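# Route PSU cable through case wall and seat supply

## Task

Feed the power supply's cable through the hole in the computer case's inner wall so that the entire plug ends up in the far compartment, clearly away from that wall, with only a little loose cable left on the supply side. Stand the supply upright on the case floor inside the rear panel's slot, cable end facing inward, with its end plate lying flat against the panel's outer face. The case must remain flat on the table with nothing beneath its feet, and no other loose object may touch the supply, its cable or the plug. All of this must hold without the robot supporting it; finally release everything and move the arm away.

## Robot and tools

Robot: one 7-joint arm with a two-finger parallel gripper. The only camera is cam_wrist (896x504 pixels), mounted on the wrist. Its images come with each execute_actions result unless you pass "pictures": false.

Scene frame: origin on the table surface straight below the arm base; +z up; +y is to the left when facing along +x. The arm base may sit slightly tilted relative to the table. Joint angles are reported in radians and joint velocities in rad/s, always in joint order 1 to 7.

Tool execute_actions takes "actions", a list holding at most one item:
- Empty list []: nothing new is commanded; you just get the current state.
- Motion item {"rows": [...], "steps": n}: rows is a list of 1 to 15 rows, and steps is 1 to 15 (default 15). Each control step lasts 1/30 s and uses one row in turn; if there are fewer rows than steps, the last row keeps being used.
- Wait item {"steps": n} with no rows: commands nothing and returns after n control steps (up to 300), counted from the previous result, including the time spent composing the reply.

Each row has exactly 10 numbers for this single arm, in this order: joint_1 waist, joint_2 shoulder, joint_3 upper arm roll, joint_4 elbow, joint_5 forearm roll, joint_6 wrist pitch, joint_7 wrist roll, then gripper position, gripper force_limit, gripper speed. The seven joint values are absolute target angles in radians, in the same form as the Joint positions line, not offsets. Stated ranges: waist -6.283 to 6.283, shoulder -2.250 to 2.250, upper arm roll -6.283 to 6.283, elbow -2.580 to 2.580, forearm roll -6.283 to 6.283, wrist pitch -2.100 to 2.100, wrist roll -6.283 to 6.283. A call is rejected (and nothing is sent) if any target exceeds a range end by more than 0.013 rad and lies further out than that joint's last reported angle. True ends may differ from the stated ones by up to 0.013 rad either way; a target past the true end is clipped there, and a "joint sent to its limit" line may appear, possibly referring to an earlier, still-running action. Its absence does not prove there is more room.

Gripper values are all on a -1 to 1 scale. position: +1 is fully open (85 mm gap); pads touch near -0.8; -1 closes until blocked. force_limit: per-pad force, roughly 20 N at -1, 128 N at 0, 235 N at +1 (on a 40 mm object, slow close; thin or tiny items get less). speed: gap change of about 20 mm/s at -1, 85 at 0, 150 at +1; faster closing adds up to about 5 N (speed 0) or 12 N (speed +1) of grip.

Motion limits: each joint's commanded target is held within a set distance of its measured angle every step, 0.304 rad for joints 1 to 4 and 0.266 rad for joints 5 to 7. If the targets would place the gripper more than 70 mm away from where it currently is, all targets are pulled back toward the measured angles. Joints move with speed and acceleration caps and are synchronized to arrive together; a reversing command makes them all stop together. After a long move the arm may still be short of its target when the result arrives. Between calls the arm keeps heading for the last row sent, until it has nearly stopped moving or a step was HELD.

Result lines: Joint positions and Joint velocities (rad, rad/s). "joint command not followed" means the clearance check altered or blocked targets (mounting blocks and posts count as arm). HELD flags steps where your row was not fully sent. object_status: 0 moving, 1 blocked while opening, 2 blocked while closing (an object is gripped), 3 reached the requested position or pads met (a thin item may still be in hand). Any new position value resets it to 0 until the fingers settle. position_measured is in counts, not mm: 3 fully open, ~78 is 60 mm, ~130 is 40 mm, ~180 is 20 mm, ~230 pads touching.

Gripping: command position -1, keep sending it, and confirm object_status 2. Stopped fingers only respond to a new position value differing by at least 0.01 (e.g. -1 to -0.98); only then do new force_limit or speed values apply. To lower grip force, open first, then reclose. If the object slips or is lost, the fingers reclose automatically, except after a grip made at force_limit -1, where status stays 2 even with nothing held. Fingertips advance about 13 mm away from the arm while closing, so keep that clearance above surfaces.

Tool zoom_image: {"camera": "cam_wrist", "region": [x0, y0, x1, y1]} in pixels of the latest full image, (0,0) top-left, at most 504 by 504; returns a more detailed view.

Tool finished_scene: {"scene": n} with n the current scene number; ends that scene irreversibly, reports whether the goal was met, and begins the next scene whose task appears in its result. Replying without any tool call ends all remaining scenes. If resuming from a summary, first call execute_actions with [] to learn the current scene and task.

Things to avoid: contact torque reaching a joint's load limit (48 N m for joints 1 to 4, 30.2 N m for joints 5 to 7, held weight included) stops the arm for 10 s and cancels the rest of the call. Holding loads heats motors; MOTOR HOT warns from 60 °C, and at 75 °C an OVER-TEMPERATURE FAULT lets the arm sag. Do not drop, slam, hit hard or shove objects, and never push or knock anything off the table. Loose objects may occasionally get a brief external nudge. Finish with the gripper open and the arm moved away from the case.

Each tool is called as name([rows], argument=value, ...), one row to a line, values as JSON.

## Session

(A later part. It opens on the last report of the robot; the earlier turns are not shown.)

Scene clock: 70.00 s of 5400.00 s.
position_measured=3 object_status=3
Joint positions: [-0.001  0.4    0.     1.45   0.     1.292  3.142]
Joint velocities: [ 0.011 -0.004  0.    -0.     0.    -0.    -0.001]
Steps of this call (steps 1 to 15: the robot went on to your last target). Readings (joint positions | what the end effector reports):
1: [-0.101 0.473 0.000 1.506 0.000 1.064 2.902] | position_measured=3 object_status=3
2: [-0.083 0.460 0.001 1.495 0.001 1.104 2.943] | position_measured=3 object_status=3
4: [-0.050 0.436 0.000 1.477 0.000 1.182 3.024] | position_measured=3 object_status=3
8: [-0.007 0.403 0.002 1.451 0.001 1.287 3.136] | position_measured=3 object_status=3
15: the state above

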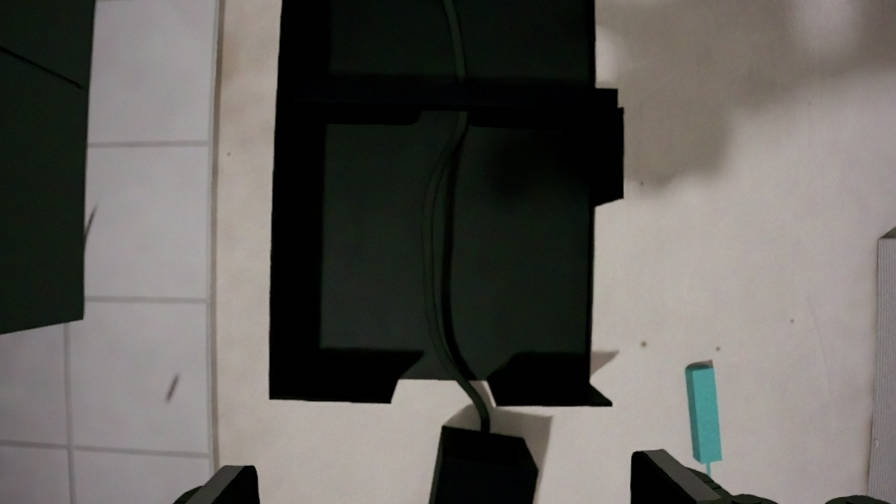

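execute_actions([
  {"rows":[[-0.408,0.776,0,1.715,0,0.651,2.571,1,-0.2,0]]},
], pictures=false)

execute_actions([
  {"steps":14},
])

execute_actions([
  {"rows":[[-0.408,0.91,0,1.724,0,0.508,2.571,1,-0.2,0]],"steps":13},
], pictures=false)

execute_actions([
  {"rows":[[-0.408,0.91,0,1.724,0,0.508,2.571,-1,-0.2,0]]},
], pictures=false)

execute_actions([
  {"rows":[[-0.408,0.882,0,1.725,0,0.535,2.6,-1,-0.2,0]],"steps":8},
], pictures=false)

execute_actions([
  {"rows":[[-0.3404,0.887,0,1.711,0,0.544,2.781,-1,-0.2,0]]},
])

Scene clock: 76.73 s of 5400.00 s.
position_measured=3 object_status=3
Joint positions: [-0.287  0.667  0.001  1.64   0.     0.997  2.849]
Joint velocities: [-0.657  0.602 -0.016  0.425 -0.007 -1.174 -1.173]
Steps of this call (steps 1 to 15: the robot went on to your last target; steps 16 to 90: nothing new was sent; then 3.23 s passed at rest; steps 91 to 105: all 15 steps of this action). Readings (joint positions | what the end effector reports):
91: [-0.001 0.401 0.000 1.450 0.000 1.291 3.141] | position_measured=3 object_status=3
92: [-0.007 0.406 0.001 1.454 0.001 1.287 3.137] | position_measured=3 object_status=3
94: [-0.036 0.433 0.003 1.475 0.002 1.265 3.115] | position_measured=3 object_status=3
98: [-0.124 0.520 0.002 1.538 0.001 1.190 3.041] | position_measured=3 object_status=3
105: the state above

Scene clock: 77.20 s of 5400.00 s.
position_measured=3 object_status=3
Joint positions: [-0.406  0.775 -0.     1.715  0.     0.651  2.571]
Joint velocities: [-0.015  0.011  0.002  0.004 -0.     0.    -0.002]
Steps of this call (steps 1 to 14: the robot went on to your last target). Readings (joint positions | what the end effector reports):
1: [-0.307 0.686 -0.000 1.653 -0.000 0.958 2.809] | position_measured=3 object_status=3
2: [-0.325 0.702 -0.001 1.665 -0.000 0.917 2.769] | position_measured=3 object_status=3
4: [-0.352 0.727 -0.001 1.682 -0.000 0.836 2.701] | position_measured=3 object_status=3
8: [-0.396 0.766 -0.001 1.709 -0.000 0.685 2.594] | position_measured=3 object_status=3
14: the state above

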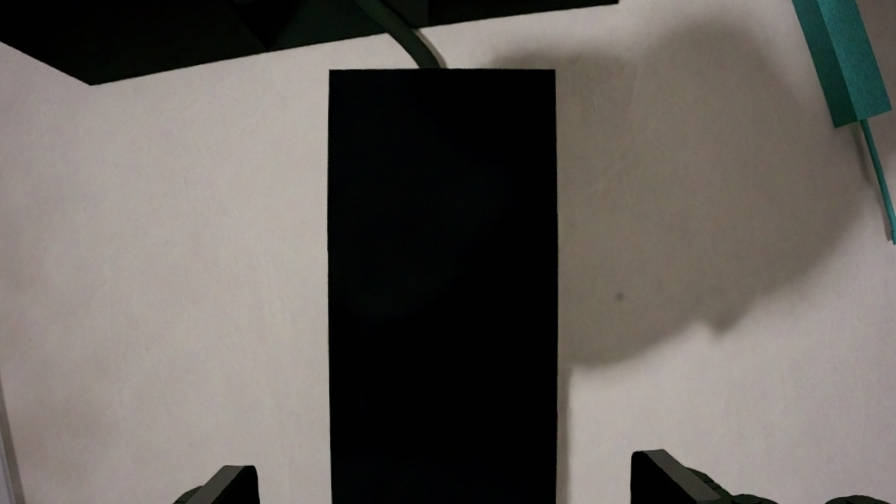

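Scene clock: 77.63 s of 5400.00 s.
position_measured=3 object_status=3
Joint positions: [-0.408  0.907 -0.     1.724  0.     0.508  2.571]
Joint velocities: [ 0.     0.025  0.001 -0.005  0.001 -0.004  0.001]
Steps of this call (steps 1 to 13: all 13 steps of this action). Readings (joint positions | what the end effector reports):
1: [-0.407 0.776 -0.000 1.715 -0.000 0.650 2.571] | position_measured=3 object_status=3
2: [-0.407 0.782 0.000 1.715 -0.000 0.646 2.571] | position_measured=3 object_status=3
4: [-0.407 0.810 0.000 1.716 -0.000 0.619 2.571] | position_measured=3 object_status=3
8: [-0.408 0.892 -0.000 1.723 -0.000 0.529 2.571] | position_measured=3 object_status=3
13: the state above

Scene clock: 78.13 s of 5400.00 s.
position_measured=67 object_status=0
Joint positions: [-0.408  0.909  0.     1.724  0.     0.508  2.571]
Joint velocities: [ 0.     0.     0.     0.    -0.001 -0.    -0.001]
Steps of this call (steps 1 to 15: all 15 steps of this action). Readings (joint positions | what the end effector reports):
1: [-0.408 0.908 -0.000 1.724 0.000 0.508 2.571] | position_measured=3 object_status=0
2: [-0.408 0.908 -0.000 1.724 0.000 0.508 2.571] | position_measured=4 object_status=0
4: [-0.408 0.909 -0.000 1.724 0.000 0.508 2.571] | position_measured=14 object_status=0
8: [-0.408 0.910 -0.000 1.724 -0.000 0.508 2.571] | position_measured=43 object_status=0
15: the state above

Scene clock: 78.40 s of 5400.00 s.
position_measured=67 object_status=2
Joint positions: [-0.408  0.884 -0.     1.725  0.     0.535  2.6  ]
Joint velocities: [ 0.    -0.019  0.001 -0.001  0.001  0.004  0.002]
Steps of this call (steps 1 to 8: all 8 steps of this action). Readings (joint positions | what the end effector reports):
1: [-0.408 0.908 0.000 1.724 0.000 0.509 2.572] | position_measured=67 object_status=0
2: [-0.408 0.904 -0.000 1.725 -0.000 0.513 2.576] | position_measured=67 object_status=2
4: [-0.408 0.888 -0.000 1.726 -0.000 0.530 2.595] | position_measured=67 object_status=2
8: the state above

Scene clock: 78.90 s of 5400.00 s.
position_measured=67 object_status=2
Joint positions: [-0.341  0.887 -0.     1.711 -0.     0.544  2.781]
Joint velocities: [ 0.006  0.001  0.001 -0.     0.001  0.001 -0.   ]
Steps of this call (steps 1 to 15: all 15 steps of this action). Readings (joint positions | what the end effector reports):
1: [-0.407 0.884 -0.000 1.725 0.000 0.535 2.601] | position_measured=67 object_status=2
2: [-0.403 0.884 -0.001 1.724 -0.001 0.535 2.609] | position_measured=67 object_status=2
4: [-0.383 0.885 -0.003 1.720 -0.001 0.538 2.658] | position_measured=67 object_status=2
8: [-0.345 0.887 0.003 1.712 0.001 0.543 2.774] | position_measured=67 object_status=2
15: the state above

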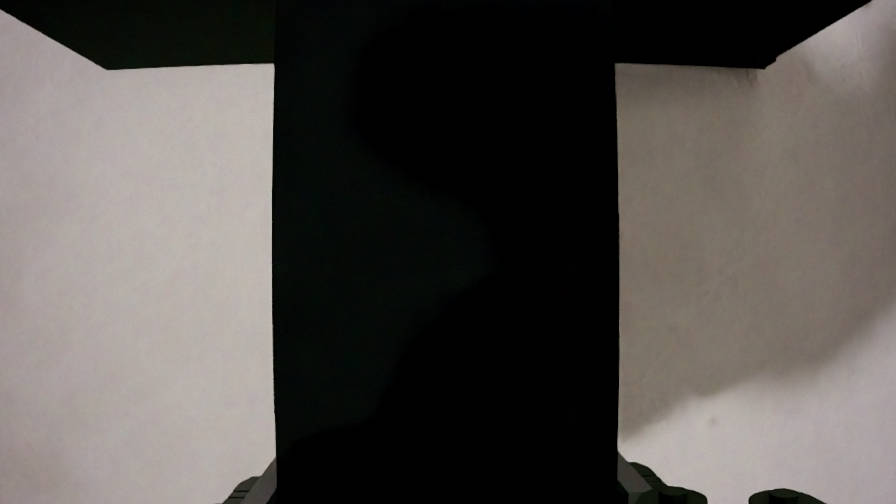

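execute_actions([
  {"rows":[[-0.339,0.889,0,1.706,0,0.547,2.782,-1,-0.2,0],[-0.334,0.888,0,1.709,0,0.545,2.787,-1,-0.2,0],[-0.329,0.887,0,1.712,0,0.543,2.792,-1,-0.2,0],[-0.324,0.886,0,1.715,0,0.541,2.797,-1,-0.2,0],[-0.319,0.885,0,1.718,0,0.539,2.802,-1,-0.2,0],[-0.314,0.884,0,1.72,0,0.538,2.807,-1,-0.2,0],[-0.309,0.883,0,1.723,0,0.536,2.812,-1,-0.2,0],[-0.304,0.882,0,1.726,0,0.534,2.817,-1,-0.2,0],[-0.299,0.881,0,1.729,0,0.532,2.822,-1,-0.2,0],[-0.294,0.88,0,1.731,0,0.531,2.827,-1,-0.2,0],[-0.289,0.879,0,1.7337,0,0.529,2.832,-1,-0.2,0]]},
])

Scene clock: 84.47 s of 5400.00 s.
position_measured=67 object_status=2
Joint positions: [-0.291  0.88   0.     1.733 -0.     0.529  2.832]
Joint velocities: [ 0.007 -0.003 -0.019  0.    -0.01  -0.005  0.001]
Steps of this call (steps 1 to 15: the robot went on to your last target; steps 16 to 110: nothing new was sent; then 1.40 s passed at rest; steps 111 to 125: all 15 steps of this action). Readings (joint positions | what the end effector reports):
111: [-0.340 0.888 -0.000 1.710 -0.000 0.544 2.781] | position_measured=67 object_status=2
112: [-0.338 0.889 -0.001 1.708 -0.000 0.546 2.782] | position_measured=67 object_status=2
114: [-0.330 0.887 -0.001 1.711 -0.000 0.543 2.790] | position_measured=67 object_status=2
118: [-0.311 0.883 -0.000 1.722 -0.000 0.537 2.810] | position_measured=67 object_status=2
125: the state above

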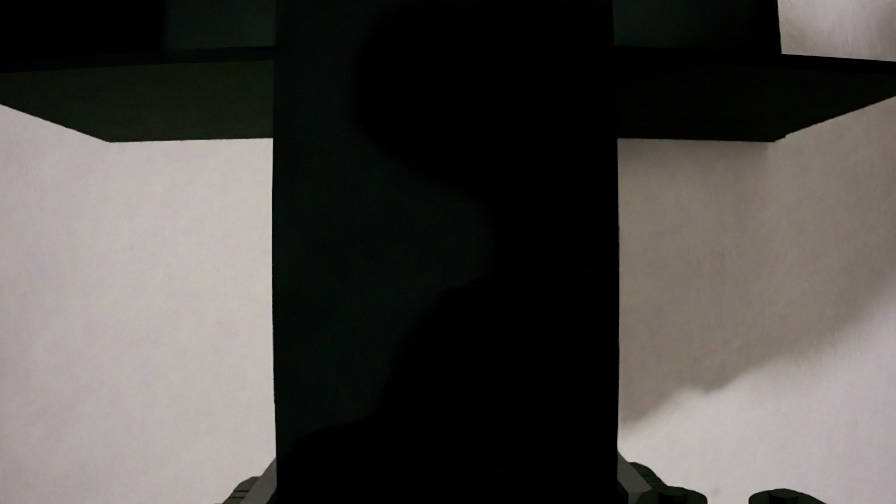

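execute_actions([
  {"rows":[[-0.2108,0.868,0,1.768,0,0.5055,2.91,-1,-0.2,0]],"steps":12},
])

execute_actions([
  {"rows":[[-0.128,0.861,0,1.791,0,0.49,2.993,-1,-0.2,0]],"steps":12},
], pictures=false)

execute_actions([
  {"rows":[[-0.128,0.864,0,1.791,0,0.487,2.993,-1,-0.2,0],[-0.128,0.867,0,1.791,0,0.484,2.993,-1,-0.2,0],[-0.128,0.87,0,1.791,0,0.481,2.993,-1,-0.2,0],[-0.128,0.873,0,1.791,0,0.478,2.993,-1,-0.2,0],[-0.128,0.876,0,1.791,0,0.475,2.993,-1,-0.2,0],[-0.128,0.879,0,1.79,0,0.473,2.993,-1,-0.2,0],[-0.128,0.882,0,1.79,0,0.47,2.993,-1,-0.2,0]],"steps":12},
])

execute_actions([
  {"rows":[[-0.128,0.882,0,1.79,0,0.47,2.993,1,-0.2,0]],"steps":11},
], pictures=false)

execute_actions([
  {"rows":[[-0.133,0.69,0,1.77,0,0.68,2.993,1,-0.2,0]],"steps":11},
], pictures=false)

execute_actions([
  {"rows":[[0.3,0.45,0,1.55,0,1.1416,3.4416,1,-0.2,0]]},
], pictures=false)

execute_actions([
  {"steps":15},
])

Scene clock: 93.43 s of 5400.00 s.
position_measured=67 object_status=2
Joint positions: [-0.213  0.869 -0.001  1.768 -0.     0.505  2.91 ]
Joint velocities: [ 0.01  -0.005 -0.013 -0.002 -0.002 -0.003  0.   ]
Steps of this call (steps 1 to 15: the robot went on to your last target; steps 16 to 90: nothing new was sent; then 5.57 s passed at rest; steps 91 to 102: all 12 steps of this action). Readings (joint positions | what the end effector reports):
91: [-0.289 0.879 -0.001 1.734 -0.000 0.528 2.833] | position_measured=67 object_status=2
92: [-0.283 0.878 -0.003 1.736 -0.001 0.527 2.837] | position_measured=67 object_status=2
94: [-0.255 0.874 -0.005 1.746 -0.002 0.519 2.862] | position_measured=67 object_status=2
98: [-0.215 0.869 0.003 1.767 0.001 0.507 2.909] | position_measured=67 object_status=2
102: the state above

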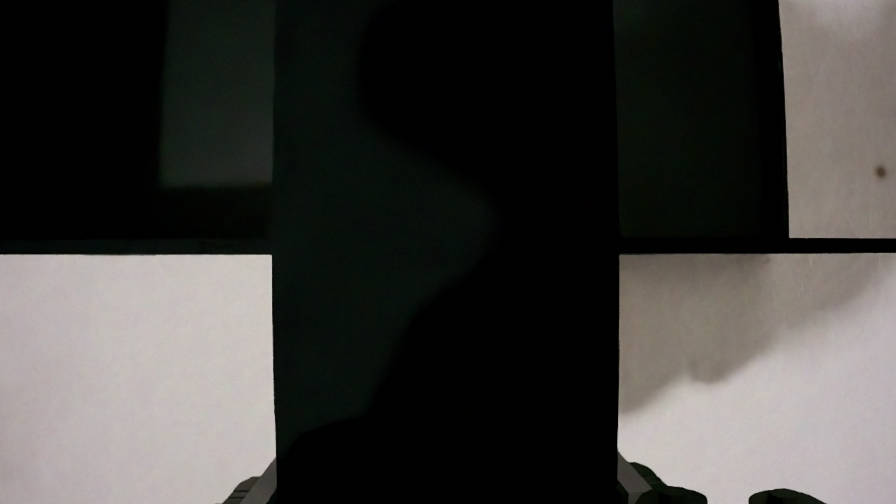

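Scene clock: 93.83 s of 5400.00 s.
position_measured=67 object_status=2
Joint positions: [-0.13   0.862 -0.001  1.791 -0.     0.49   2.993]
Joint velocities: [ 0.012 -0.003 -0.015 -0.002 -0.004 -0.004 -0.001]
Steps of this call (steps 1 to 12: all 12 steps of this action). Readings (joint positions | what the end effector reports):
1: [-0.212 0.868 -0.001 1.768 -0.000 0.505 2.911] | position_measured=67 object_status=2
2: [-0.205 0.868 -0.003 1.769 -0.001 0.504 2.915] | position_measured=67 object_status=2
4: [-0.177 0.865 -0.005 1.776 -0.002 0.500 2.940] | position_measured=67 object_status=2
8: [-0.133 0.862 0.003 1.791 0.001 0.491 2.991] | position_measured=67 object_status=2
12: the state above

Scene clock: 94.23 s of 5400.00 s.
position_measured=67 object_status=2
Joint positions: [-0.129  0.882 -0.001  1.79  -0.     0.47   2.993]
Joint velocities: [-0.     0.002  0.    -0.001  0.001 -0.001 -0.   ]
Steps of this call (steps 1 to 12: all 12 steps of this action). Readings (joint positions | what the end effector reports):
1: [-0.130 0.862 -0.001 1.791 -0.000 0.489 2.993] | position_measured=67 object_status=2
2: [-0.130 0.865 -0.001 1.791 -0.000 0.487 2.993] | position_measured=67 object_status=2
4: [-0.129 0.870 -0.001 1.791 -0.000 0.481 2.993] | position_measured=67 object_status=2
8: [-0.129 0.881 -0.001 1.790 -0.000 0.471 2.993] | position_measured=67 object_status=2
12: the state above

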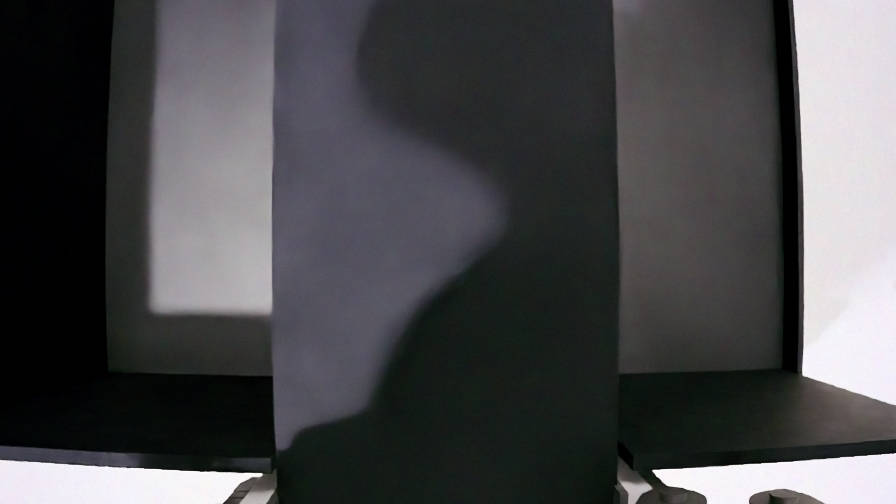

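Scene clock: 94.60 s of 5400.00 s.
position_measured=8 object_status=0
Joint positions: [-0.128  0.881 -0.     1.79  -0.     0.47   2.993]
Joint velocities: [0.    0.005 0.    0.001 0.001 0.001 0.001]
Steps of this call (steps 1 to 11: all 11 steps of this action). Readings (joint positions | what the end effector reports):
1: [-0.129 0.882 -0.001 1.790 -0.000 0.470 2.993] | position_measured=67 object_status=0
2: [-0.129 0.882 -0.001 1.790 -0.000 0.470 2.993] | position_measured=67 object_status=0
4: [-0.128 0.880 -0.000 1.789 0.000 0.470 2.993] | position_measured=56 object_status=0
8: [-0.128 0.881 0.000 1.790 0.000 0.470 2.993] | position_measured=27 object_status=0
11: the state above

Scene clock: 94.97 s of 5400.00 s.
position_measured=3 object_status=3
Joint positions: [-0.133  0.7    0.     1.77  -0.     0.672  2.993]
Joint velocities: [-0.004 -0.191  0.001 -0.024 -0.     0.265 -0.   ]
Steps of this call (steps 1 to 11: all 11 steps of this action). Readings (joint positions | what the end effector reports):
1: [-0.128 0.881 -0.000 1.790 0.000 0.471 2.993] | position_measured=6 object_status=0
2: [-0.128 0.875 -0.000 1.790 0.000 0.476 2.993] | position_measured=4 object_status=0
4: [-0.129 0.847 -0.000 1.788 0.000 0.503 2.993] | position_measured=3 object_status=0
8: [-0.132 0.743 -0.000 1.775 -0.000 0.618 2.993] | position_measured=3 object_status=0
11: the state above

Scene clock: 95.47 s of 5400.00 s.
position_measured=3 object_status=3
Joint positions: [ 0.186  0.506 -0.001  1.601 -0.     0.997  3.301]
Joint velocities: [ 0.794 -0.39   0.006 -0.361  0.001  1.002  0.98 ]
Steps of this call (steps 1 to 15: all 15 steps of this action). Readings (joint positions | what the end effector reports):
1: [-0.132 0.695 -0.000 1.769 -0.000 0.679 2.993] | position_measured=3 object_status=3
2: [-0.126 0.687 -0.002 1.766 -0.001 0.687 2.997] | position_measured=3 object_status=3
4: [-0.097 0.660 -0.003 1.748 -0.001 0.715 3.019] | position_measured=3 object_status=3
8: [0.000 0.598 -0.002 1.688 -0.001 0.797 3.102] | position_measured=3 object_status=3
15: the state above

Scene clock: 95.97 s of 5400.00 s.
position_measured=3 object_status=3
Joint positions: [0.299 0.45  0.    1.55  0.    1.142 3.442]
Joint velocities: [ 0.007 -0.002 -0.001  0.     0.001 -0.001  0.   ]
Steps of this call (steps 1 to 15: the robot went on to your last target). Readings (joint positions | what the end effector reports):
1: [0.213 0.493 -0.000 1.589 -0.000 1.031 3.333] | position_measured=3 object_status=3
2: [0.238 0.481 -0.000 1.577 0.000 1.064 3.366] | position_measured=3 object_status=3
4: [0.275 0.461 0.002 1.559 0.001 1.115 3.416] | position_measured=3 object_status=3
8: [0.294 0.452 0.001 1.550 0.000 1.141 3.441] | position_measured=3 object_status=3
15: the state above

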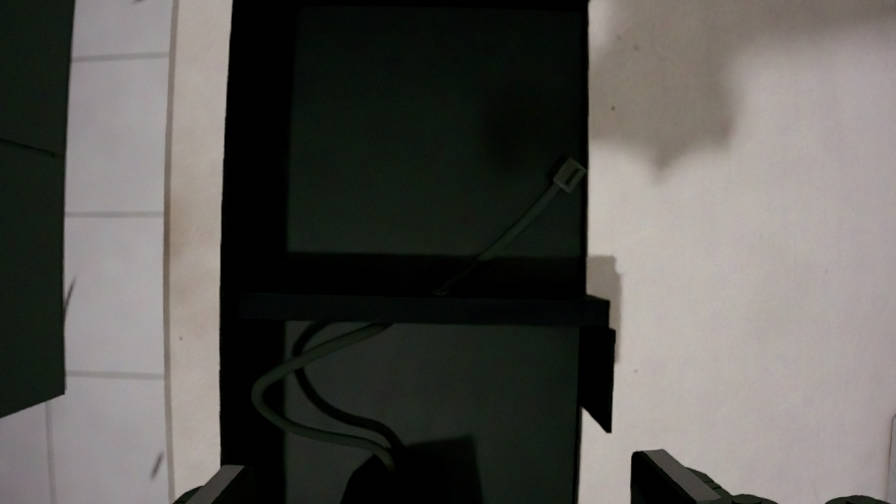

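execute_actions([
  {"rows":[[0.522,0.62,0,1.835,0,0.687,3.0,-0.3,-0.8,0]]},
], pictures=false)

execute_actions([
  {"rows":[[0.522,0.898,0,1.868,0,0.376,3.0,-0.3,-0.8,0]]},
], pictures=false)

execute_actions([
  {"steps":8},
])

Scene clock: 100.33 s of 5400.00 s.
position_measured=95 object_status=0
Joint positions: [0.506 0.608 0.001 1.816 0.    0.731 3.041]
Joint velocities: [ 0.259  0.215  0.023  0.386  0.01  -0.88  -0.828]
Steps of this call (steps 1 to 15: the robot went on to your last target; steps 16 to 90: nothing new was sent; then 0.87 s passed at rest; steps 91 to 105: all 15 steps of this action). Readings (joint positions | what the end effector reports):
91: [0.301 0.451 -0.000 1.551 -0.000 1.141 3.441] | position_measured=3 object_status=0
92: [0.306 0.453 -0.001 1.555 -0.001 1.137 3.437] | position_measured=4 object_status=0
94: [0.328 0.469 -0.002 1.579 -0.001 1.113 3.414] | position_measured=14 object_status=0
98: [0.405 0.528 -0.001 1.677 -0.000 1.004 3.306] | position_measured=43 object_status=0
105: the state above

Scene clock: 100.83 s of 5400.00 s.
position_measured=167 object_status=0
Joint positions: [0.522 0.892 0.    1.869 0.    0.377 3.   ]
Joint velocities: [ 0.002  0.035  0.001 -0.011 -0.    -0.029 -0.   ]
Steps of this call (steps 1 to 15: all 15 steps of this action). Readings (joint positions | what the end effector reports):
1: [0.512 0.616 0.001 1.826 0.000 0.706 3.018] | position_measured=103 object_status=0
2: [0.514 0.627 0.002 1.832 0.001 0.683 3.006] | position_measured=110 object_status=0
4: [0.515 0.666 0.001 1.839 0.000 0.627 3.003] | position_measured=126 object_status=0
8: [0.518 0.788 0.000 1.854 0.000 0.496 3.002] | position_measured=155 object_status=0
15: the state above

Scene clock: 101.10 s of 5400.00 s.
position_measured=167 object_status=3
Joint positions: [0.522 0.897 0.    1.868 0.    0.376 3.   ]
Joint velocities: [-0.     0.005  0.    -0.     0.    -0.001  0.001]
Steps of this call (steps 1 to 8: the robot went on to your last target). Readings (joint positions | what the end effector reports):
1: [0.522 0.893 0.000 1.868 0.000 0.376 3.000] | position_measured=167 object_status=0
2: [0.522 0.894 0.000 1.868 0.000 0.376 3.000] | position_measured=167 object_status=0
4: [0.522 0.896 0.000 1.868 0.000 0.376 3.000] | position_measured=167 object_status=0
8: the state above

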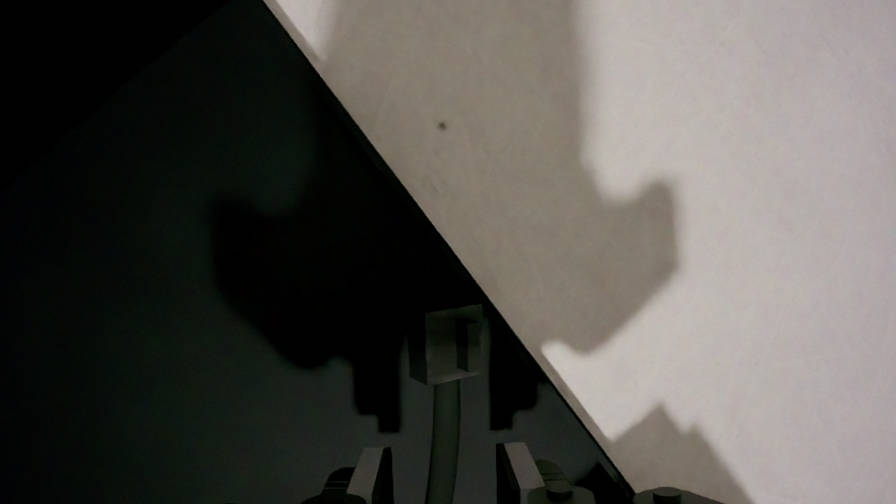

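execute_actions([
  {"rows":[[0.52,0.972,0,1.85,0,0.32,2.94,-0.4,-0.8,0]],"steps":12},
])

execute_actions([
  {"rows":[[0.52,0.972,0,1.85,0,0.32,2.94,-1,-0.8,0]]},
])

Scene clock: 104.10 s of 5400.00 s.
position_measured=179 object_status=0
Joint positions: [ 0.52  0.97 -0.    1.85  0.    0.32  2.94]
Joint velocities: [-0.     0.015  0.    -0.001 -0.     0.001  0.   ]
Steps of this call (steps 1 to 15: the robot went on to your last target; steps 16 to 78: nothing new was sent; steps 79 to 90: all 12 steps of this action). Readings (joint positions | what the end effector reports):
79: [0.522 0.899 0.000 1.868 0.000 0.376 3.000] | position_measured=167 object_status=0
80: [0.522 0.905 0.000 1.866 0.000 0.372 2.996] | position_measured=168 object_status=0
82: [0.521 0.933 0.000 1.860 0.000 0.353 2.976] | position_measured=175 object_status=0
86: [0.520 0.968 -0.000 1.851 -0.000 0.321 2.941] | position_measured=179 object_status=0
90: the state above

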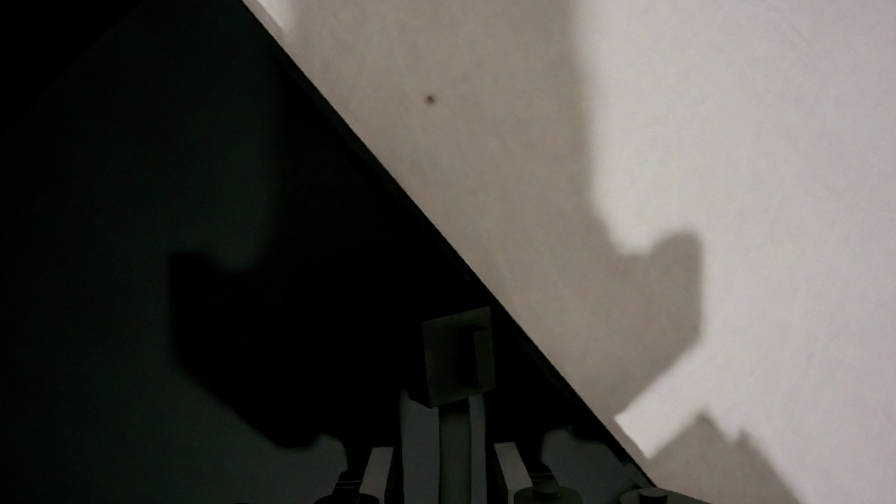

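Scene clock: 104.60 s of 5400.00 s.
position_measured=215 object_status=2
Joint positions: [ 0.52   0.972 -0.     1.85  -0.     0.32   2.94 ]
Joint velocities: [ 0.     0.    -0.     0.     0.    -0.001 -0.001]
Steps of this call (steps 1 to 15: all 15 steps of this action). Readings (joint positions | what the end effector reports):
1: [0.520 0.971 0.000 1.850 0.000 0.320 2.940] | position_measured=179 object_status=0
2: [0.520 0.971 0.000 1.850 0.000 0.320 2.940] | position_measured=180 object_status=0
4: [0.520 0.972 -0.000 1.850 -0.000 0.320 2.940] | position_measured=190 object_status=0
8: [0.520 0.972 -0.000 1.850 -0.000 0.320 2.940] | position_measured=215 object_status=0
15: the state above

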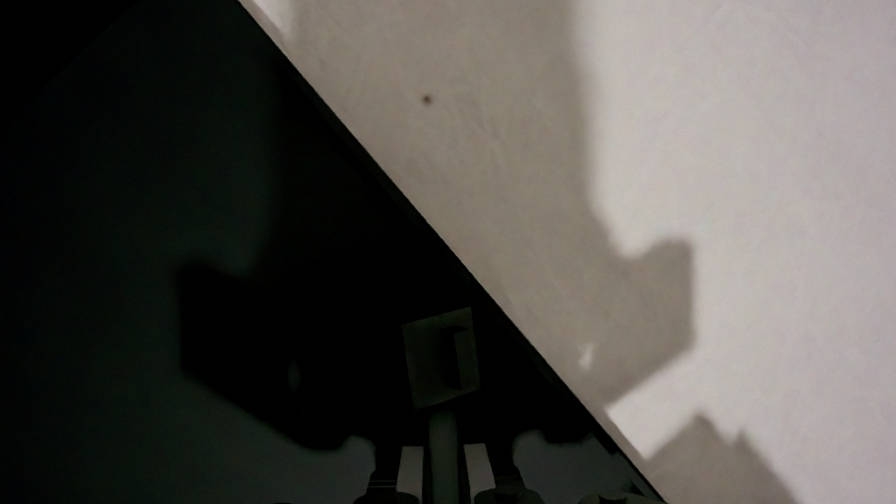

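execute_actions([
  {"rows":[[0.53,0.898,0,1.868,0,0.376,2.94,-1,-0.8,0]],"steps":9},
], pictures=false)

execute_actions([
  {"rows":[[0.66,0.887,0,1.915,0,0.34,2.95,-1,-0.8,0]],"steps":11},
], pictures=false)

execute_actions([
  {"rows":[[0.79,0.874,0,1.965,0,0.303,2.97,-1,-0.8,0]]},
], pictures=false)

execute_actions([
  {"rows":[[0.74,0.89,0,1.89,0,0.36,3.7,-1,-0.8,0]]},
], pictures=false)

execute_actions([
  {"rows":[[0.652,0.958,0,1.653,0,0.531,4.05,-1,-0.8,0]]},
], pictures=false)

execute_actions([
  {"rows":[[0.652,1.022,0,1.643,0,0.476,4.05,-1,-0.8,0]],"steps":11},
], pictures=false)

execute_actions([
  {"rows":[[0.652,1.022,0,1.643,0,0.476,4.05,-0.3,-0.8,-0.4]]},
])

execute_actions([
  {"rows":[[0.64,0.7,0,1.64,0,0.8,4.05,-0.3,-0.8,0]],"steps":13},
], pictures=false)

execute_actions([
  {"rows":[[0.3,0.45,0,1.55,0,1.1416,3.4416,1,-0.2,0]]},
], pictures=false)

execute_actions([
  {"steps":15},
])

Scene clock: 112.77 s of 5400.00 s.
position_measured=215 object_status=2
Joint positions: [ 0.529  0.902 -0.     1.867 -0.     0.376  2.94 ]
Joint velocities: [ 0.002 -0.014 -0.007  0.014 -0.002  0.011  0.   ]
Steps of this call (steps 1 to 15: the robot went on to your last target; steps 16 to 90: nothing new was sent; then 4.87 s passed at rest; steps 91 to 99: all 9 steps of this action). Readings (joint positions | what the end effector reports):
91: [0.520 0.971 -0.000 1.851 -0.000 0.321 2.940] | position_measured=215 object_status=2
92: [0.521 0.965 -0.000 1.852 -0.000 0.324 2.940] | position_measured=215 object_status=2
94: [0.525 0.937 -0.001 1.858 -0.000 0.343 2.940] | position_measured=215 object_status=2
98: [0.529 0.902 0.000 1.867 -0.000 0.375 2.940] | position_measured=215 object_status=2
99: the state above

Scene clock: 113.13 s of 5400.00 s.
position_measured=215 object_status=2
Joint positions: [0.654 0.888 0.001 1.915 0.    0.34  2.95 ]
Joint velocities: [ 0.031 -0.004 -0.038  0.008 -0.007 -0.009  0.002]
Steps of this call (steps 1 to 11: all 11 steps of this action). Readings (joint positions | what the end effector reports):
1: [0.531 0.901 -0.000 1.868 -0.000 0.376 2.940] | position_measured=215 object_status=2
2: [0.537 0.900 -0.002 1.870 -0.000 0.374 2.940] | position_measured=215 object_status=2
4: [0.565 0.896 -0.003 1.879 -0.001 0.367 2.942] | position_measured=215 object_status=2
8: [0.642 0.889 0.001 1.908 0.000 0.345 2.949] | position_measured=215 object_status=2
11: the state above

Scene clock: 113.63 s of 5400.00 s.
position_measured=215 object_status=2
Joint positions: [ 0.787  0.874 -0.001  1.965 -0.     0.303  2.97 ]
Joint velocities: [ 0.017 -0.003 -0.001  0.     0.    -0.002 -0.   ]
Steps of this call (steps 1 to 15: all 15 steps of this action). Readings (joint positions | what the end effector reports):
1: [0.656 0.888 -0.000 1.915 -0.000 0.340 2.950] | position_measured=215 object_status=2
2: [0.663 0.887 -0.002 1.917 -0.000 0.338 2.951] | position_measured=215 object_status=2
4: [0.693 0.884 -0.003 1.926 -0.001 0.331 2.955] | position_measured=215 object_status=2
8: [0.772 0.876 0.002 1.958 0.000 0.308 2.967] | position_measured=215 object_status=2
15: the state above

Scene clock: 114.13 s of 5400.00 s.
position_measured=215 object_status=2
Joint positions: [ 0.744  0.889 -0.     1.896 -0.     0.356  3.471]
Joint velocities: [-0.027  0.009  0.    -0.039 -0.     0.028  1.215]
Steps of this call (steps 1 to 15: all 15 steps of this action). Readings (joint positions | what the end effector reports):
1: [0.787 0.875 -0.001 1.965 -0.000 0.303 2.971] | position_measured=215 object_status=2
2: [0.786 0.875 -0.000 1.962 -0.000 0.305 2.979] | position_measured=215 object_status=2
4: [0.776 0.879 0.000 1.949 0.000 0.316 3.028] | position_measured=215 object_status=2
8: [0.757 0.885 -0.001 1.916 -0.000 0.340 3.186] | position_measured=215 object_status=2
15: the state above

Scene clock: 114.63 s of 5400.00 s.
position_measured=215 object_status=2
Joint positions: [ 0.655  0.955 -0.     1.658  0.     0.527  4.039]
Joint velocities: [-0.048  0.03  -0.007 -0.154 -0.001  0.11   0.404]
Steps of this call (steps 1 to 15: all 15 steps of this action). Readings (joint positions | what the end effector reports):
1: [0.743 0.889 -0.000 1.894 -0.000 0.357 3.511] | position_measured=215 object_status=2
2: [0.741 0.891 0.000 1.890 -0.000 0.360 3.551] | position_measured=215 object_status=2
4: [0.729 0.899 0.001 1.865 0.000 0.378 3.628] | position_measured=215 object_status=2
8: [0.692 0.928 0.000 1.762 0.000 0.451 3.790] | position_measured=215 object_status=2
15: the state above

Scene clock: 115.00 s of 5400.00 s.
position_measured=215 object_status=2
Joint positions: [0.653 1.02  0.    1.643 0.    0.476 4.05 ]
Joint velocities: [-0.     0.013  0.003 -0.004  0.002 -0.003  0.002]
Steps of this call (steps 1 to 11: all 11 steps of this action). Readings (joint positions | what the end effector reports):
1: [0.655 0.957 -0.000 1.654 0.000 0.529 4.048] | position_measured=215 object_status=2
2: [0.654 0.963 -0.000 1.651 0.000 0.526 4.049] | position_measured=215 object_status=2
4: [0.654 0.992 0.001 1.645 0.000 0.505 4.050] | position_measured=215 object_status=2
8: [0.653 1.018 0.000 1.644 0.000 0.477 4.050] | position_measured=215 object_status=2
11: the state above

Scene clock: 115.50 s of 5400.00 s.
position_measured=167 object_status=0
Joint positions: [0.652 1.022 0.    1.643 0.    0.476 4.05 ]
Joint velocities: [ 0.     0.    -0.001  0.     0.     0.001  0.001]
Steps of this call (steps 1 to 15: all 15 steps of this action). Readings (joint positions | what the end effector reports):
1: [0.653 1.020 0.000 1.643 0.000 0.476 4.050] | position_measured=215 object_status=0
2: [0.653 1.021 0.001 1.643 0.000 0.476 4.050] | position_measured=215 object_status=0
4: [0.652 1.021 0.000 1.643 0.000 0.476 4.050] | position_measured=207 object_status=0
8: [0.652 1.022 0.000 1.643 0.000 0.476 4.050] | position_measured=187 object_status=0
15: the state above

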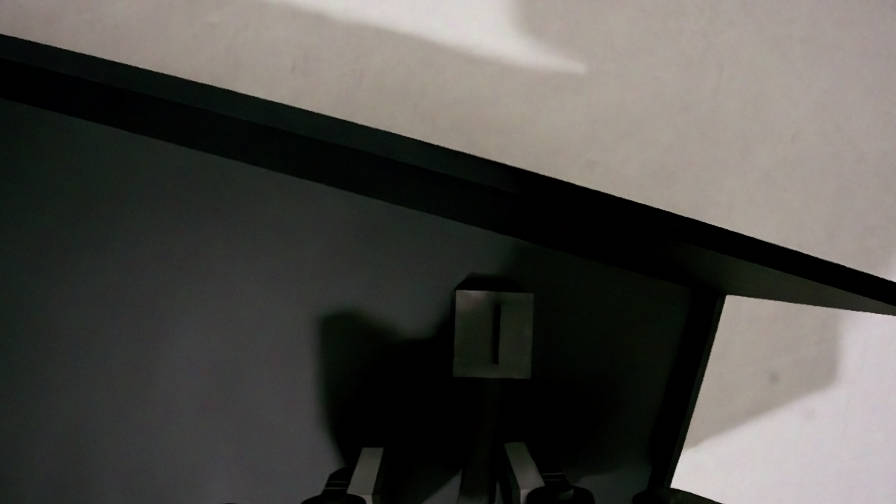

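Scene clock: 115.93 s of 5400.00 s.
position_measured=167 object_status=3
Joint positions: [ 0.642  0.741 -0.     1.639 -0.     0.757  4.05 ]
Joint velocities: [-0.02  -0.574 -0.002 -0.021 -0.001  0.671  0.   ]
Steps of this call (steps 1 to 13: all 13 steps of this action). Readings (joint positions | what the end effector reports):
1: [0.652 1.021 0.000 1.643 0.000 0.477 4.050] | position_measured=167 object_status=0
2: [0.652 1.016 0.000 1.644 0.000 0.481 4.050] | position_measured=167 object_status=0
4: [0.651 0.988 0.000 1.644 0.000 0.503 4.050] | position_measured=167 object_status=0
8: [0.647 0.878 0.000 1.642 0.000 0.605 4.050] | position_measured=167 object_status=3
13: the state above

Scene clock: 116.43 s of 5400.00 s.
position_measured=75 object_status=0
Joint positions: [ 0.362  0.493 -0.001  1.564 -0.001  1.081  3.673]
Joint velocities: [-0.361 -0.26   0.002 -0.095  0.002  0.396 -1.214]
Steps of this call (steps 1 to 15: all 15 steps of this action). Readings (joint positions | what the end effector reports):
1: [0.640 0.723 0.000 1.639 0.000 0.777 4.049] | position_measured=167 object_status=0
2: [0.635 0.705 0.001 1.638 0.001 0.795 4.045] | position_measured=166 object_status=0
4: [0.607 0.668 0.003 1.631 0.001 0.832 4.023] | position_measured=156 object_status=0
8: [0.508 0.598 0.001 1.604 0.000 0.923 3.933] | position_measured=128 object_status=0
15: the state above

Scene clock: 116.93 s of 5400.00 s.
position_measured=3 object_status=0
Joint positions: [ 0.301  0.45  -0.     1.55  -0.     1.142  3.442]
Joint velocities: [-0.005 -0.002  0.     0.    -0.     0.     0.001]
Steps of this call (steps 1 to 15: the robot went on to your last target). Readings (joint positions | what the end effector reports):
1: [0.350 0.485 -0.001 1.562 -0.000 1.093 3.632] | position_measured=67 object_status=0
2: [0.340 0.478 -0.001 1.559 -0.000 1.103 3.592] | position_measured=60 object_status=0
4: [0.319 0.463 -0.000 1.554 -0.000 1.124 3.511] | position_measured=45 object_status=0
8: [0.304 0.452 -0.001 1.550 -0.000 1.141 3.443] | position_measured=15 object_status=0
15: the state above

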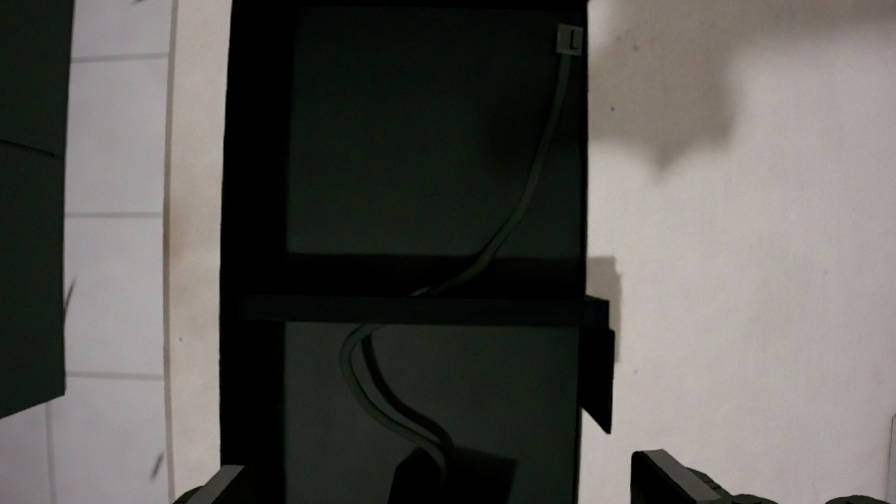

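execute_actions([
  {"rows":[[-0.032,0.694,0,1.815,0,0.633,2.897,1,-0.2,0]]},
], pictures=false)

execute_actions([
  {"steps":14},
])

Scene clock: 120.07 s of 5400.00 s.
position_measured=3 object_status=3
Joint positions: [ 0.028  0.651 -0.001  1.769 -0.     0.776  3.07 ]
Joint velocities: [-0.414  0.299  0.011  0.331  0.007 -1.032 -1.215]
Steps of this call (steps 1 to 15: the robot went on to your last target; steps 16 to 79: nothing new was sent; steps 80 to 94: all 15 steps of this action). Readings (joint positions | what the end effector reports):
80: [0.299 0.451 0.000 1.550 0.000 1.141 3.441] | position_measured=3 object_status=3
81: [0.293 0.455 0.001 1.554 0.001 1.137 3.437] | position_measured=3 object_status=3
83: [0.264 0.476 0.003 1.575 0.001 1.115 3.415] | position_measured=3 object_status=3
87: [0.170 0.545 0.001 1.649 0.000 1.027 3.328] | position_measured=3 object_status=3
94: the state above

Scene clock: 120.53 s of 5400.00 s.
position_measured=3 object_status=3
Joint positions: [-0.031  0.694 -0.     1.815 -0.     0.633  2.897]
Joint velocities: [-0.005  0.002  0.     0.    -0.001  0.001  0.   ]
Steps of this call (steps 1 to 14: the robot went on to your last target). Readings (joint positions | what the end effector reports):
1: [0.014 0.661 -0.000 1.780 -0.000 0.742 3.030] | position_measured=3 object_status=3
2: [0.000 0.671 -0.000 1.790 0.000 0.709 2.989] | position_measured=3 object_status=3
4: [-0.020 0.686 -0.001 1.808 -0.000 0.655 2.924] | position_measured=3 object_status=3
8: [-0.029 0.692 -0.000 1.815 -0.000 0.633 2.897] | position_measured=3 object_status=3
14: the state above

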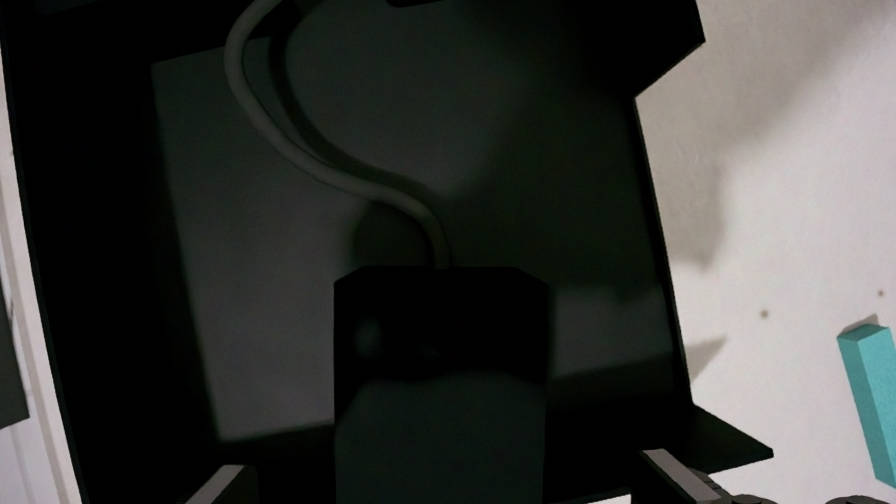

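execute_actions([
  {"rows":[[0.4686,0.694,0,1.815,0,0.633,3.2,-0.3,-0.8,0]]},
], pictures=false)

execute_actions([
  {"steps":10},
])

execute_actions([
  {"rows":[[0.4686,0.909,0,1.826,0,0.407,3.2,-0.3,-0.8,0]]},
])

Scene clock: 126.10 s of 5400.00 s.
position_measured=95 object_status=0
Joint positions: [ 0.341  0.694 -0.001  1.814 -0.     0.633  3.137]
Joint velocities: [0.961 0.    0.002 0.    0.002 0.001 0.473]
Steps of this call (steps 1 to 30: the robot went on to your last target; steps 31 to 90: nothing new was sent; then 2.07 s passed at rest; steps 91 to 105: all 15 steps of this action). Readings (joint positions | what the end effector reports):
91: [-0.031 0.694 -0.000 1.815 -0.000 0.633 2.897] | position_measured=3 object_status=0
92: [-0.025 0.694 -0.001 1.815 -0.001 0.633 2.901] | position_measured=4 object_status=0
94: [0.004 0.694 -0.003 1.815 -0.001 0.633 2.923] | position_measured=14 object_status=0
98: [0.118 0.694 -0.002 1.814 -0.000 0.633 3.016] | position_measured=43 object_status=0
105: the state above

Scene clock: 126.43 s of 5400.00 s.
position_measured=164 object_status=0
Joint positions: [ 0.464  0.694  0.     1.815 -0.     0.633  3.2  ]
Joint velocities: [ 0.035 -0.    -0.005 -0.    -0.001 -0.002  0.   ]
Steps of this call (steps 1 to 10: the robot went on to your last target). Readings (joint positions | what the end effector reports):
1: [0.373 0.694 -0.000 1.814 -0.000 0.633 3.153] | position_measured=103 object_status=0
2: [0.400 0.694 0.001 1.814 0.000 0.633 3.167] | position_measured=110 object_status=0
4: [0.440 0.694 0.003 1.815 0.001 0.633 3.188] | position_measured=126 object_status=0
8: [0.462 0.694 0.001 1.815 0.000 0.633 3.200] | position_measured=155 object_status=0
10: the state above

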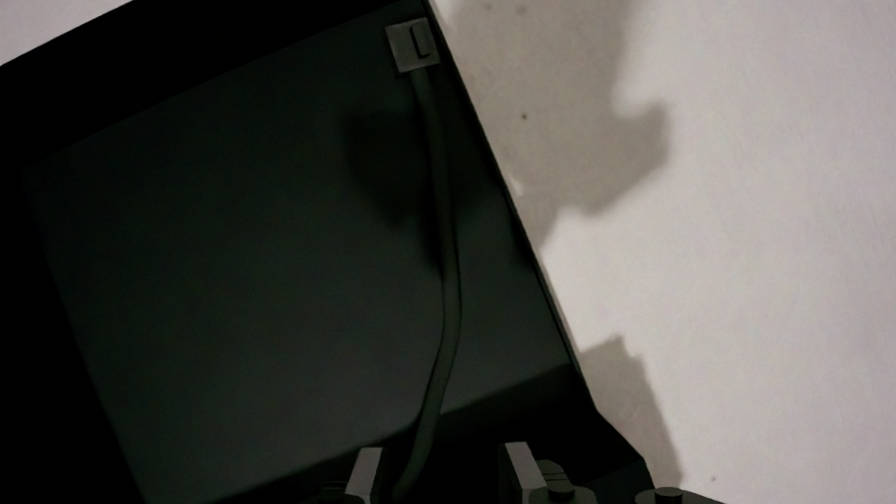

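Scene clock: 126.93 s of 5400.00 s.
position_measured=167 object_status=3
Joint positions: [ 0.469  0.905 -0.     1.826  0.     0.407  3.2  ]
Joint velocities: [ 0.001  0.036 -0.001 -0.007 -0.001 -0.008  0.   ]
Steps of this call (steps 1 to 15: all 15 steps of this action). Readings (joint positions | what the end effector reports):
1: [0.466 0.695 0.000 1.815 -0.000 0.632 3.200] | position_measured=165 object_status=0
2: [0.466 0.701 0.000 1.815 0.000 0.628 3.200] | position_measured=166 object_status=0
4: [0.467 0.729 0.000 1.816 0.000 0.601 3.200] | position_measured=167 object_status=0
8: [0.468 0.839 0.000 1.821 0.000 0.486 3.200] | position_measured=167 object_status=0
15: the state above

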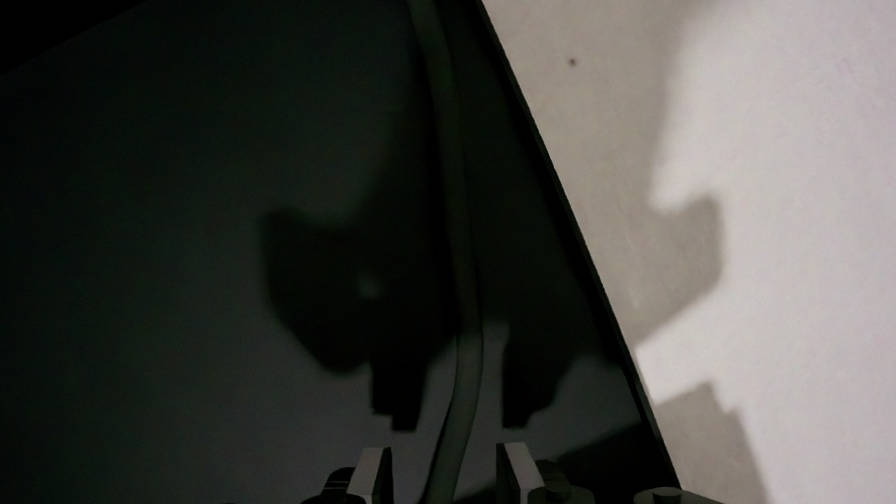

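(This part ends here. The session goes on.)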